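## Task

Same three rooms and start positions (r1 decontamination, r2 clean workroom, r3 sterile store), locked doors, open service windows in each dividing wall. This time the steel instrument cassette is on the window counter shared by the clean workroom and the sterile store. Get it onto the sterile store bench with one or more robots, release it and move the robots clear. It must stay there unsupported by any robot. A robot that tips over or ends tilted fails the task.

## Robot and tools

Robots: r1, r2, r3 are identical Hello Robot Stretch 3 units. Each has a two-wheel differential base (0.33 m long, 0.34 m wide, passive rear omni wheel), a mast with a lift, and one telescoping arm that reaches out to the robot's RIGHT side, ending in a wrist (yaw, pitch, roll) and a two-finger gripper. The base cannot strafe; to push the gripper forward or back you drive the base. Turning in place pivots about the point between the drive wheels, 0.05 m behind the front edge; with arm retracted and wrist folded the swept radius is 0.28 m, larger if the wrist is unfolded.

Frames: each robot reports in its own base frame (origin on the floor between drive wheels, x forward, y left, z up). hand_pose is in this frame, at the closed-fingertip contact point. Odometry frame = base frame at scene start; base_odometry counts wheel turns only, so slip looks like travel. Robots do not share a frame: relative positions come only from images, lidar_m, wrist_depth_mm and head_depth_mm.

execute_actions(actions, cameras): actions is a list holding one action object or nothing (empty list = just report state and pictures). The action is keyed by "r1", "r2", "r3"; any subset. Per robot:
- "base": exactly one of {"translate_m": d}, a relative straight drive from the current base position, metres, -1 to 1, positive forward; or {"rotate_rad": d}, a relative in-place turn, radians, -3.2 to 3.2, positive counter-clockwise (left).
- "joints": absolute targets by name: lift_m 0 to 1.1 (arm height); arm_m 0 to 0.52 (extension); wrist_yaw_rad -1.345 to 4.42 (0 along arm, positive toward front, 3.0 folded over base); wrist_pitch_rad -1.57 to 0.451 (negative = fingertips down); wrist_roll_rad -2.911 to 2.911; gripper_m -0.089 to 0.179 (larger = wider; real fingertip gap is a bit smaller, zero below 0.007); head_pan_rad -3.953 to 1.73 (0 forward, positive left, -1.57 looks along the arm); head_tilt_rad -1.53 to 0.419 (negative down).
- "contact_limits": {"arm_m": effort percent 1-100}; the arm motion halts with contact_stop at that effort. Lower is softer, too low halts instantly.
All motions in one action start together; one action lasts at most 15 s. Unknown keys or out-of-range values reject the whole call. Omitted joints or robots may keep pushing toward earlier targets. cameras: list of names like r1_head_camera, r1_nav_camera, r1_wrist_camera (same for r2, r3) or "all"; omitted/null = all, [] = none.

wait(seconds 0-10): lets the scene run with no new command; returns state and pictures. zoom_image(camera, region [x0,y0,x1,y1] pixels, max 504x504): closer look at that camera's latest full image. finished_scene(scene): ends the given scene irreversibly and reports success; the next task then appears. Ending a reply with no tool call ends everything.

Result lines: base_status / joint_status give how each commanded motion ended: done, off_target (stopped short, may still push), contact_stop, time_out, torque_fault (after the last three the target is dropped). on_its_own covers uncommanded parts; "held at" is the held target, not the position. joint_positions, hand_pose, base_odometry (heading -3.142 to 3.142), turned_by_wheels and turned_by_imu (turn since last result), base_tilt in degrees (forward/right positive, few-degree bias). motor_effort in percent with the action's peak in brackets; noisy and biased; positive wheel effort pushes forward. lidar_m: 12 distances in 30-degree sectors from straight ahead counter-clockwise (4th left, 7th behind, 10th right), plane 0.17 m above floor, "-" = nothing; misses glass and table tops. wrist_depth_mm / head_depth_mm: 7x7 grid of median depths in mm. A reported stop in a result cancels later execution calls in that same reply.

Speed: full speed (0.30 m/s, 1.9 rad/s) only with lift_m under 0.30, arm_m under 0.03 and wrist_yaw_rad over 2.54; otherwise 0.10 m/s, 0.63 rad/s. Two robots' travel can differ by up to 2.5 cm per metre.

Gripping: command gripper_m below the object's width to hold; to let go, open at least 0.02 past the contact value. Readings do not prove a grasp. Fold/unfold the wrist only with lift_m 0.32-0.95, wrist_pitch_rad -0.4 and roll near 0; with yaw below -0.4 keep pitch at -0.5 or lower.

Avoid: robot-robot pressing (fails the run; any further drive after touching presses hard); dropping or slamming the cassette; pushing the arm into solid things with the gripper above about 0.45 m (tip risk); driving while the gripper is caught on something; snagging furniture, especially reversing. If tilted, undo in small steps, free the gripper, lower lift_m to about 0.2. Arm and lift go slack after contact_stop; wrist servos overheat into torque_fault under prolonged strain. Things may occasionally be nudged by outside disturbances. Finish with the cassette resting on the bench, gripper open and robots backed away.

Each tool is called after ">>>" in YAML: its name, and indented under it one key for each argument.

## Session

>>> execute_actions:
  actions: []
  cameras: ["r1_nav_camera","r2_nav_camera","r3_nav_camera"]

Scene clock: 0.00 s.
r1.base_odometry: x=+0.000 y=+0.000 heading=+0.000 (m, m, rad; r1's odometry frame)
r1.turned_by_wheels: +0.000 (rad since the last result)
r1.turned_by_imu: +0.000 (rad since the last result)
r1.base_tilt: forward=+0.4 right=+1.0 (deg)
r1.lidar_m: 1.67 2.12 2.15 0.74 1.24 1.14 1.14 1.02 0.94 0.95 1.18 1.66
r1.head_depth_mm: 1581 1554 1546 1550 1522 1518 1508 / 1640 1651 1635 1621 1605 1601 1593 / 1703 1723 1699 1704 1680 1663 1666 / 1734 1782 1783 1766 1753 1753 1739 / 1728 1885 1869 1855 1831 1820 1803 / 1752 1965 1957 1939 1928 1911 1909 / 1537 2066 1852 - - 2009 1989
r1.base_status: not commanded
r1.joint_positions: lift_m=+0.345 arm_m=-0.002 wrist_yaw_rad=+2.931 wrist_pitch_rad=-0.611 wrist_roll_rad=+0.014 gripper_m=+0.037 head_pan_rad=-0.003 head_tilt_rad=-0.005
r1.joint_status: not commanded
r1.motor_effort: left_wheel=+0 right_wheel=+0 lift_m=+27 arm_m=+0 wrist_yaw_rad=+0 wrist_pitch_rad=+4 wrist_roll_rad=+0 gripper_m=+0 head_pan_rad=+0 head_tilt_rad=+0 (%)
r1.hand_pose: x=+0.0198 y=+0.0484 z=+0.3175 quat_wxyz=(+0.284, +0.697, +0.139, +0.644) (m; r1's base frame)
r1.wrist_depth_mm: - - - - - - - / 1000 - 924 881 912 879 853 / 815 787 765 737 725 718 712 / 662 647 654 628 622 607 597 / 581 568 - 564 551 539 518 / 507 - - - 470 470 463 / 452 - - - 427 417 414
r2.base_odometry: x=+0.000 y=+0.000 heading=+0.000 (m, m, rad; r2's odometry frame)
r2.turned_by_wheels: +0.000 (rad since the last result)
r2.turned_by_imu: +0.000 (rad since the last result)
r2.base_tilt: forward=+0.6 right=-0.7 (deg)
r2.lidar_m: 1.43 1.41 1.52 2.24 2.32 1.82 1.47 1.45 1.56 2.33 2.43 1.81
r2.head_depth_mm: 1719 1715 1704 1684 1686 1676 1659 / 1627 1630 1613 1604 1608 1610 1593 / 1573 1563 1559 1551 1550 1527 1535 / 1496 1496 1486 - - 1459 1460 / 1446 1432 1452 - - 1430 1408 / 1383 1389 1384 - - 1361 1358 / 1336 1338 1342 - - 1324 1312
r2.base_status: not commanded
r2.joint_positions: lift_m=+0.586 arm_m=+0.003 wrist_yaw_rad=+2.916 wrist_pitch_rad=-0.569 wrist_roll_rad=-0.014 gripper_m=+0.037 head_pan_rad=-0.014 head_tilt_rad=-0.023
r2.joint_status: not commanded
r2.motor_effort: left_wheel=+0 right_wheel=-1 lift_m=+18 arm_m=+0 wrist_yaw_rad=+0 wrist_pitch_rad=+4 wrist_roll_rad=-1 gripper_m=+1 head_pan_rad=+1 head_tilt_rad=+1 (%)
r2.hand_pose: x=+0.0241 y=+0.0498 z=+0.5666 quat_wxyz=(+0.273, +0.692, +0.123, +0.657) (m; r2's base frame)
r2.wrist_depth_mm: - - - - - - - / - - - - - - - / - - - - - - - / - - - - 991 - - / 879 885 909 860 899 851 854 / 781 772 - 761 - 743 742 / 687 689 - 702 675 674 670
r3.base_odometry: x=+0.000 y=+0.000 heading=+0.000 (m, m, rad; r3's odometry frame)
r3.turned_by_wheels: +0.000 (rad since the last result)
r3.turned_by_imu: +0.000 (rad since the last result)
r3.base_tilt: forward=-1.0 right=-0.4 (deg)
r3.lidar_m: 1.66 1.65 1.17 0.92 0.91 0.98 1.16 1.14 1.12 0.77 2.18 2.16
r3.head_depth_mm: 1935 2074 2071 - - 2086 2091 / 1916 1965 1960 - - 1969 1981 / 1840 1863 1877 - - 1871 1870 / 1775 1770 1775 1778 1790 1785 1792 / 1696 1700 1697 1695 1700 1711 1719 / 1623 1624 1631 1625 1625 1632 1634 / 1545 1527 1524 1527 1532 1540 1565
r3.base_status: not commanded
r3.joint_positions: lift_m=+0.508 arm_m=-0.002 wrist_yaw_rad=+2.808 wrist_pitch_rad=-0.496 wrist_roll_rad=+0.004 gripper_m=+0.037 head_pan_rad=+0.003 head_tilt_rad=+0.012
r3.joint_status: not commanded
r3.motor_effort: left_wheel=+0 right_wheel=-1 lift_m=+34 arm_m=+0 wrist_yaw_rad=+0 wrist_pitch_rad=+5 wrist_roll_rad=+1 gripper_m=-1 head_pan_rad=+0 head_tilt_rad=+2 (%)
r3.hand_pose: x=+0.0487 y=+0.0588 z=+0.5041 quat_wxyz=(+0.285, +0.706, +0.057, +0.646) (m; r3's base frame)
r3.wrist_depth_mm: 733 822 - - - - - / - 869 - - - - - / - 941 - - - - - / - 958 952 - - - - / 773 806 832 838 856 836 859 / 685 - - 693 741 724 727 / 609 606 631 623 623 646 646
pictures: r1_nav_camera (sideways: a quarter turn counterclockwise sets it upright), r2_nav_camera (sideways: a quarter turn counterclockwise sets it upright), r3_nav_camera (sideways: a quarter turn counterclockwise sets it upright)
camera_calibration (this result's frames):
r1_nav_camera: T_world_to_cam=[[-0.0360229, 0.0225937, 0.999096, -1.25943], [-0.000158311, -0.999745, 0.0226026, 0.0244124], [0.999351, 0.000656044, 0.0360172, -0.0943147], [0, 0, 0, 1]] pos_world=[0.0488891, 0.0529232, 1.26113]
r2_nav_camera: T_world_to_cam=[[-0.0216298, 0.0332137, 0.999214, -1.26226], [0.00650978, -0.999422, 0.0333615, 0.00819696], [0.999745, 0.00722627, 0.0214011, -0.0740535], [0, 0, 0, 1]] pos_world=[0.0466788, 0.0506517, 1.26258]
r3_nav_camera: T_world_to_cam=[[0.0106045, -0.0484012, 0.998772, -1.25382], [-0.00424721, -0.998821, -0.0483585, 0.111803], [0.999935, -0.00372918, -0.0107976, -0.0309605], [0, 0, 0, 1]] pos_world=[0.0447294, 0.0508692, 1.25735]
Images, in order (width x height): r1_nav_camera 672x504, r2_nav_camera 672x504, r3_nav_camera 672x504.

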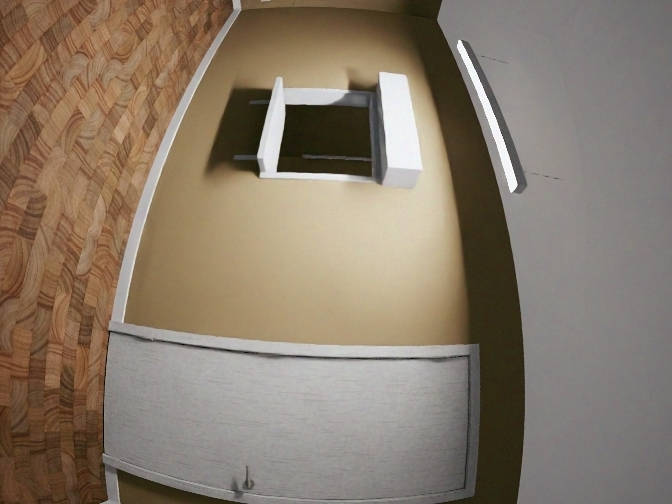

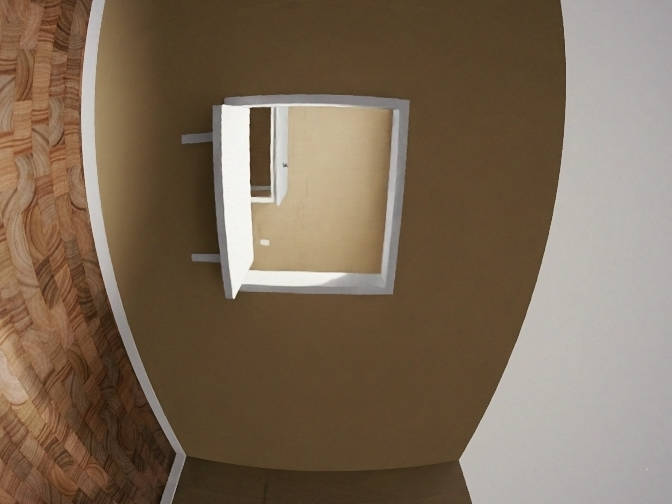

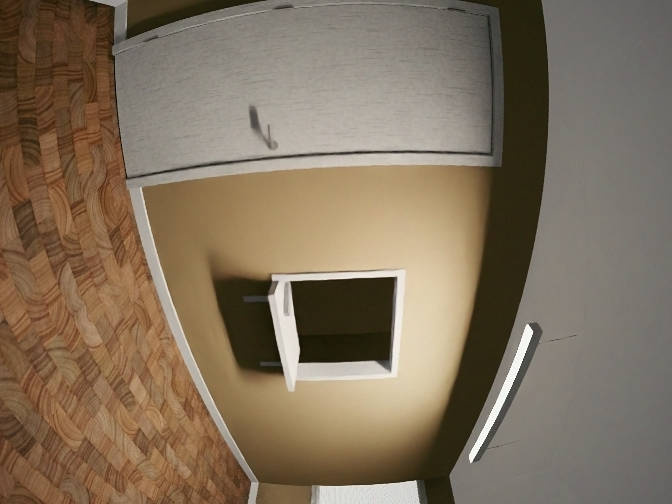

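>>> execute_actions:
  actions: []
  cameras: ["r3_head_camera"]

>>> zoom_image:
  camera: "r3_head_camera"
  region: [450, 0, 750, 250]

Scene clock: 0.20 s.
r1.base_odometry: x=+0.000 y=+0.000 heading=+0.000 (m, m, rad; r1's odometry frame)
r1.turned_by_wheels: +0.000 (rad since the last result)
r1.turned_by_imu: +0.000 (rad since the last result)
r1.base_tilt: forward=+0.4 right=+0.9 (deg)
r1.lidar_m: 1.67 2.12 2.15 0.74 1.24 1.14 1.15 1.02 0.94 0.94 1.18 1.66
r1.head_depth_mm: 1595 1541 1537 1535 1533 1524 1499 / 1633 1642 1626 1628 1626 1597 1585 / 1691 1705 1716 1694 1672 1687 1654 / 1746 1803 1797 1770 1755 1735 1739 / 1740 1887 1850 1855 1844 1831 1818 / 1758 1972 1945 1953 1932 1917 1904 / 1534 2085 1876 - - 2033 1997
r1.base_status: not commanded
r1.joint_positions: lift_m=+0.345 arm_m=-0.002 wrist_yaw_rad=+2.931 wrist_pitch_rad=-0.611 wrist_roll_rad=+0.014 gripper_m=+0.037 head_pan_rad=-0.003 head_tilt_rad=-0.005
r1.joint_status: not commanded
r1.motor_effort: left_wheel=+1 right_wheel=+0 lift_m=+27 arm_m=+0 wrist_yaw_rad=+0 wrist_pitch_rad=+4 wrist_roll_rad=+0 gripper_m=+0 head_pan_rad=+0 head_tilt_rad=+1 (%)
r1.hand_pose: x=+0.0198 y=+0.0484 z=+0.3175 quat_wxyz=(+0.284, +0.697, +0.139, +0.644) (m; r1's base frame)
r1.wrist_depth_mm: - - - - - - - / - - 950 866 905 891 849 / 784 799 750 753 732 724 698 / 657 652 649 631 632 604 605 / 577 566 - 556 548 529 514 / 504 - - - 466 476 457 / 457 - - - 429 425 417
r2.base_odometry: x=+0.000 y=+0.000 heading=+0.000 (m, m, rad; r2's odometry frame)
r2.turned_by_wheels: +0.000 (rad since the last result)
r2.turned_by_imu: +0.000 (rad since the last result)
r2.base_tilt: forward=+0.7 right=-0.5 (deg)
r2.lidar_m: 1.43 1.41 1.52 2.24 2.32 1.82 1.46 1.45 1.56 2.33 2.43 1.80
r2.head_depth_mm: 1719 1711 1693 1679 1685 1690 1657 / 1642 1633 1611 1622 1622 1593 1592 / 1559 1551 1551 1564 1550 1530 1521 / 1502 1488 1495 - - 1459 1459 / 1441 1445 1445 - - 1421 1414 / 1389 1383 1382 - - 1358 1359 / 1350 1332 1334 - - 1318 1314
r2.base_status: not commanded
r2.joint_positions: lift_m=+0.586 arm_m=+0.003 wrist_yaw_rad=+2.916 wrist_pitch_rad=-0.569 wrist_roll_rad=-0.014 gripper_m=+0.037 head_pan_rad=-0.014 head_tilt_rad=-0.023
r2.joint_status: not commanded
r2.motor_effort: left_wheel=+0 right_wheel=+0 lift_m=+18 arm_m=+0 wrist_yaw_rad=+0 wrist_pitch_rad=+4 wrist_roll_rad=-1 gripper_m=+1 head_pan_rad=+1 head_tilt_rad=+2 (%)
r2.hand_pose: x=+0.0241 y=+0.0498 z=+0.5666 quat_wxyz=(+0.273, +0.692, +0.123, +0.657) (m; r2's base frame)
r2.wrist_depth_mm: - - - - - - - / - - - - - - - / - - - - - - - / - - - - 996 - 989 / 898 876 912 880 892 867 860 / 777 768 - 764 - 756 753 / 691 694 - 691 685 683 669
r3.base_odometry: x=+0.000 y=+0.000 heading=+0.000 (m, m, rad; r3's odometry frame)
r3.turned_by_wheels: +0.000 (rad since the last result)
r3.turned_by_imu: +0.000 (rad since the last result)
r3.base_tilt: forward=-1.1 right=-0.5 (deg)
r3.lidar_m: 1.67 1.66 1.18 0.92 0.92 0.97 1.16 1.14 1.12 0.77 2.18 2.17
r3.head_depth_mm: 1934 2069 2076 - - 2081 2082 / 1915 1959 1965 - - 1979 1984 / 1848 1874 1882 - - 1873 1894 / 1768 1773 1779 1781 1778 1794 1793 / 1688 1696 1696 1707 1705 1696 1706 / 1623 1617 1623 1628 1636 1636 1637 / 1549 1528 1530 1530 1531 1537 1560
r3.base_status: not commanded
r3.joint_positions: lift_m=+0.508 arm_m=-0.002 wrist_yaw_rad=+2.808 wrist_pitch_rad=-0.496 wrist_roll_rad=+0.004 gripper_m=+0.037 head_pan_rad=+0.003 head_tilt_rad=+0.012
r3.joint_status: not commanded
r3.motor_effort: left_wheel=+0 right_wheel=-1 lift_m=+34 arm_m=-1 wrist_yaw_rad=-1 wrist_pitch_rad=+5 wrist_roll_rad=+1 gripper_m=+0 head_pan_rad=+0 head_tilt_rad=+3 (%)
r3.hand_pose: x=+0.0487 y=+0.0588 z=+0.5041 quat_wxyz=(+0.285, +0.706, +0.057, +0.646) (m; r3's base frame)
r3.wrist_depth_mm: 741 825 971 - - - - / - 866 - - - - - / - 940 - - - - - / - 945 988 - - - - / 790 810 832 823 856 843 848 / 687 - - 703 736 728 738 / 604 602 620 627 636 635 649
pictures: r3_head_camera (sideways: a quarter turn clockwise sets it upright)
camera_calibration (this result's frames):
r3_head_camera: T_world_to_cam=[[0.0264773, -0.0379143, -0.99893, 1.31907], [0.0225322, 0.999049, -0.0373216, 0.0537212], [0.999395, -0.0215199, 0.0273065, -0.083367], [0, 0, 0, 1]] pos_world=[0.0471807, -0.00545264, 1.32194]
Images, in order (width x height): r3_head_camera 896x504.

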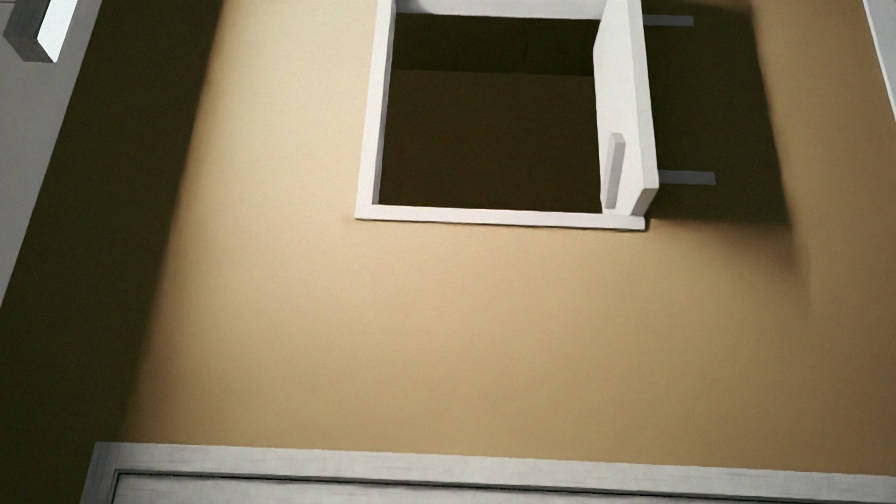

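Region (450, 0, 750, 250) of r3_head_camera's 896x504 image, scaled by 1.680, with more detail than that image has.

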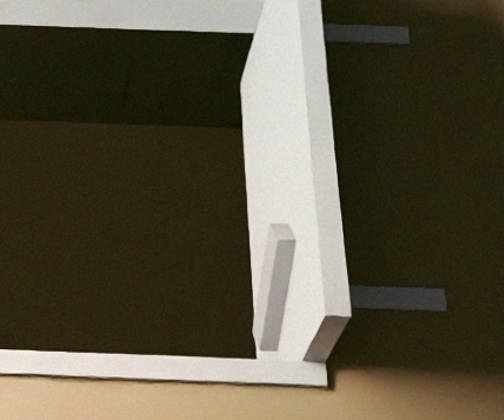

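>>> execute_actions:
  actions:
    - {"r3":{"base":{"rotate_rad":-0.329},"joints":{"wrist_pitch_rad":-0.4,"head_pan_rad":0.4,"head_tilt_rad":-0.3}}}
  cameras: []

>>> execute_actions:
  actions:
    - {"r3":{"base":{"translate_m":1.0},"joints":{"wrist_yaw_rad":0.87,"lift_m":1.02,"gripper_m":0.15}}}
  cameras: ["r3_head_camera"]

Scene clock: 2.77 s.
r1.base_odometry: x=+0.000 y=+0.000 heading=+0.000 (m, m, rad; r1's odometry frame)
r1.turned_by_wheels: +0.000 (rad since the last result)
r1.turned_by_imu: +0.000 (rad since the last result)
r1.base_tilt: forward=+0.3 right=+0.9 (deg)
r1.lidar_m: 1.67 2.13 2.15 0.74 1.24 1.14 1.15 1.02 0.94 0.94 1.18 1.66
r1.head_depth_mm: 1592 1565 1554 1541 1530 1521 1502 / 1617 1645 1631 1620 1606 1613 1594 / 1706 1708 1699 1688 1698 1661 1667 / 1737 1792 1782 1766 1761 1753 1732 / 1740 1866 1882 1842 1849 1837 1813 / 1728 1970 1948 1959 1925 1927 1885 / 1527 2083 1845 - - 2005 2005
r1.base_status: not commanded
r1.joint_positions: lift_m=+0.345 arm_m=-0.002 wrist_yaw_rad=+2.931 wrist_pitch_rad=-0.611 wrist_roll_rad=+0.014 gripper_m=+0.037 head_pan_rad=-0.003 head_tilt_rad=-0.005
r1.joint_status: not commanded
r1.motor_effort: left_wheel=+1(1) right_wheel=+1(1) lift_m=+27(27) arm_m=+0(0) wrist_yaw_rad=+0(0) wrist_pitch_rad=+4(4) wrist_roll_rad=+0(0) gripper_m=+0(0) head_pan_rad=+0(0) head_tilt_rad=+1(2) (%)
r1.hand_pose: x=+0.0198 y=+0.0484 z=+0.3175 quat_wxyz=(+0.284, +0.697, +0.139, +0.644) (m; r1's base frame)
r1.wrist_depth_mm: - - - - - - - / - - 940 894 899 869 851 / 804 768 761 730 727 719 697 / 677 654 645 647 630 611 609 / 563 572 - 564 552 538 518 / 504 - - - 465 466 468 / 451 - - - 431 422 421
r2.base_odometry: x=+0.000 y=+0.000 heading=+0.000 (m, m, rad; r2's odometry frame)
r2.turned_by_wheels: +0.000 (rad since the last result)
r2.turned_by_imu: +0.001 (rad since the last result)
r2.base_tilt: forward=+0.5 right=-0.5 (deg)
r2.lidar_m: 1.43 1.41 1.52 2.24 2.32 1.81 1.47 1.45 1.56 2.34 2.43 1.80
r2.head_depth_mm: 1693 1695 1708 1687 1667 1666 1662 / 1633 1627 1623 1612 1611 1601 1577 / 1576 1562 1548 1560 1551 1536 1509 / 1508 1497 1493 - - 1448 1462 / 1442 1442 1437 - - 1424 1411 / 1383 1380 1391 - - 1360 1358 / 1336 1334 1342 - - 1317 1308
r2.base_status: not commanded
r2.joint_positions: lift_m=+0.586 arm_m=+0.003 wrist_yaw_rad=+2.916 wrist_pitch_rad=-0.569 wrist_roll_rad=-0.014 gripper_m=+0.037 head_pan_rad=-0.014 head_tilt_rad=-0.023
r2.joint_status: not commanded
r2.motor_effort: left_wheel=+0(0) right_wheel=+0(1) lift_m=+19(19) arm_m=-1(0) wrist_yaw_rad=+0(1) wrist_pitch_rad=+4(4) wrist_roll_rad=+0(0) gripper_m=+0(1) head_pan_rad=+0(0) head_tilt_rad=+0(2) (%)
r2.hand_pose: x=+0.0241 y=+0.0498 z=+0.5666 quat_wxyz=(+0.273, +0.692, +0.123, +0.657) (m; r2's base frame)
r2.wrist_depth_mm: - - - - - - - / - - - - - - - / - - - - - - - / - - - - 987 993 985 / 908 881 906 865 876 862 856 / 775 782 - 767 - 762 751 / 693 691 - 694 674 670 667
r3.base_odometry: x=+0.000 y=+0.000 heading=-0.329 (m, m, rad; r3's odometry frame)
r3.turned_by_wheels: -0.329 (rad since the last result)
r3.turned_by_imu: -0.331 (rad since the last result)
r3.base_tilt: forward=-0.9 right=-0.5 (deg)
r3.lidar_m: 1.90 1.66 1.66 1.03 0.91 0.91 1.08 1.14 1.14 1.13 0.77 3.19
r3.head_depth_mm: 1725 - - 2086 2217 2050 1613 / 1661 - - 1974 2115 2024 1596 / 1598 1686 1780 1892 2017 2027 1588 / 1545 1624 1707 1817 1923 1990 1578 / 1496 1564 1643 1751 1843 1925 1573 / 1438 1502 1568 1660 1758 1848 1563 / 1383 1444 1522 1598 1692 1769 1556
r3.base_status: done
r3.joint_positions: lift_m=+0.508 arm_m=-0.002 wrist_yaw_rad=+2.808 wrist_pitch_rad=-0.421 wrist_roll_rad=+0.004 gripper_m=+0.037 head_pan_rad=+0.393 head_tilt_rad=-0.296
r3.joint_status: all done
r3.motor_effort: left_wheel=+0(4) right_wheel=-2(5) lift_m=+34(34) arm_m=-1(1) wrist_yaw_rad=+1(1) wrist_pitch_rad=+9(8) wrist_roll_rad=+1(1) gripper_m=+0(0) head_pan_rad=+2(20) head_tilt_rad=-3(35) (%)
r3.hand_pose: x=+0.0520 y=+0.0683 z=+0.5204 quat_wxyz=(+0.261, +0.708, +0.031, +0.656) (m; r3's base frame)
r3.wrist_depth_mm: 814 931 - - - - - / 848 - - - - - - / - - - - - - - / - - - - - - - / - 879 920 899 937 922 937 / 728 768 - 754 805 775 804 / 636 - 645 673 663 672 684
pictures: none
No camera images: the call's "cameras" was empty. Leave "cameras" out to get every camera's image.

Scene clock: 13.73 s.
r1.base_odometry: x=+0.000 y=+0.000 heading=+0.000 (m, m, rad; r1's odometry frame)
r1.turned_by_wheels: +0.000 (rad since the last result)
r1.turned_by_imu: +0.000 (rad since the last result)
r1.base_tilt: forward=+0.4 right=+0.9 (deg)
r1.lidar_m: 1.67 2.12 2.14 0.74 1.24 1.14 1.15 1.02 0.94 0.94 1.18 1.66
r1.head_depth_mm: 1565 1566 1547 1531 1522 1520 1511 / 1637 1647 1626 1624 1610 1608 1599 / 1692 1711 1700 1682 1683 1675 1655 / 1749 1784 1768 1787 1755 1721 1751 / 1755 1886 1883 1835 1867 1834 1810 / 1738 1979 1948 1966 1920 1921 1889 / 1540 2093 1853 - - 2016 2004
r1.base_status: not commanded
r1.joint_positions: lift_m=+0.345 arm_m=-0.002 wrist_yaw_rad=+2.931 wrist_pitch_rad=-0.611 wrist_roll_rad=+0.014 gripper_m=+0.037 head_pan_rad=-0.003 head_tilt_rad=-0.005
r1.joint_status: not commanded
r1.motor_effort: left_wheel=+1(1) right_wheel=+1(1) lift_m=+27(27) arm_m=+0(0) wrist_yaw_rad=+0(0) wrist_pitch_rad=+4(3) wrist_roll_rad=+0(0) gripper_m=+0(0) head_pan_rad=+0(0) head_tilt_rad=+1(1) (%)
r1.hand_pose: x=+0.0198 y=+0.0484 z=+0.3175 quat_wxyz=(+0.284, +0.697, +0.139, +0.644) (m; r1's base frame)
r1.wrist_depth_mm: - - - - - - - / - - 925 895 880 850 825 / 801 781 755 743 718 700 713 / 669 659 653 640 631 609 606 / 572 562 - 560 545 533 524 / 508 - - - 466 473 460 / 450 - - - 428 423 413
r2.base_odometry: x=+0.000 y=+0.000 heading=+0.000 (m, m, rad; r2's odometry frame)
r2.turned_by_wheels: +0.000 (rad since the last result)
r2.turned_by_imu: +0.002 (rad since the last result)
r2.base_tilt: forward=+0.5 right=-0.5 (deg)
r2.lidar_m: 1.43 1.41 1.52 2.24 2.32 1.82 1.47 1.45 1.56 2.34 2.43 1.81
r2.head_depth_mm: 1705 1697 1705 1689 1679 1672 1662 / 1640 1633 1626 1608 1606 1600 1601 / 1561 1554 1557 1552 1548 1528 1524 / 1502 1507 1498 - - 1457 1466 / 1447 1434 1446 - - 1430 1418 / 1395 1384 1387 - - 1367 1349 / 1339 1328 1339 - - 1320 1309
r2.base_status: not commanded
r2.joint_positions: lift_m=+0.586 arm_m=+0.003 wrist_yaw_rad=+2.916 wrist_pitch_rad=-0.569 wrist_roll_rad=-0.014 gripper_m=+0.037 head_pan_rad=-0.014 head_tilt_rad=-0.023
r2.joint_status: not commanded
r2.motor_effort: left_wheel=+0(0) right_wheel=+0(0) lift_m=+19(19) arm_m=+0(0) wrist_yaw_rad=-1(0) wrist_pitch_rad=+4(4) wrist_roll_rad=+0(1) gripper_m=+0(1) head_pan_rad=+0(0) head_tilt_rad=+1(1) (%)
r2.hand_pose: x=+0.0241 y=+0.0498 z=+0.5666 quat_wxyz=(+0.273, +0.692, +0.123, +0.657) (m; r2's base frame)
r2.wrist_depth_mm: - - - - - - - / - - - - - - - / - - - - - - - / - - - - - - 994 / 890 876 912 869 874 871 833 / 781 777 - 768 - 747 745 / 698 679 - 693 677 671 671
r3.base_odometry: x=+0.946 y=-0.323 heading=-0.329 (m, m, rad; r3's odometry frame)
r3.turned_by_wheels: +0.000 (rad since the last result)
r3.turned_by_imu: +0.008 (rad since the last result)
r3.base_tilt: forward=-1.2 right=-0.5 (deg)
r3.lidar_m: 1.06 0.94 0.94 1.09 1.59 1.59 1.89 1.59 0.94 1.76 3.16 1.77
r3.head_depth_mm: 998 - - - 1156 1315 1417 / 1015 - - - 1074 1252 1348 / 3652 - - - 1042 1188 1277 / 3603 3822 - - 992 1133 1215 / 3453 3610 - 2540 984 1084 1162 / 793 832 876 924 978 1039 1106 / 772 807 847 891 940 1000 1058
r3.base_status: done
r3.joint_positions: lift_m=+1.020 arm_m=-0.002 wrist_yaw_rad=+0.872 wrist_pitch_rad=-0.419 wrist_roll_rad=+0.004 gripper_m=+0.150 head_pan_rad=+0.393 head_tilt_rad=-0.296
r3.joint_status: all done
r3.motor_effort: left_wheel=+0(5) right_wheel=-2(1) lift_m=+37(38) arm_m=-1(1) wrist_yaw_rad=-2(1) wrist_pitch_rad=+8(9) wrist_roll_rad=+1(1) gripper_m=+0(82) head_pan_rad=+3(3) head_tilt_rad=-3(2) (%)
r3.hand_pose: x=+0.1502 y=-0.2878 z=+1.0323 quat_wxyz=(+0.688, +0.426, -0.566, +0.157) (m; r3's base frame)
r3.wrist_depth_mm: - - - - - - - / - - - - - - - / - - - - - - - / - - - - - - - / - - - - - - - / - - - - - - - / - - - - - - -
pictures: r3_head_camera (sideways: a quarter turn clockwise sets it upright)
camera_calibration (this result's frames):
r3_head_camera: T_world_to_cam=[[-0.242632, -0.141688, -0.959716, 1.26926], [-0.370758, 0.927723, -0.0432307, 0.063797], [0.896476, 0.345333, -0.277627, 0.3142], [0, 0, 0, 1]] pos_world=[0.049944, 0.012149, 1.30812]
Images, in order (width x height): r3_head_camera 896x504.

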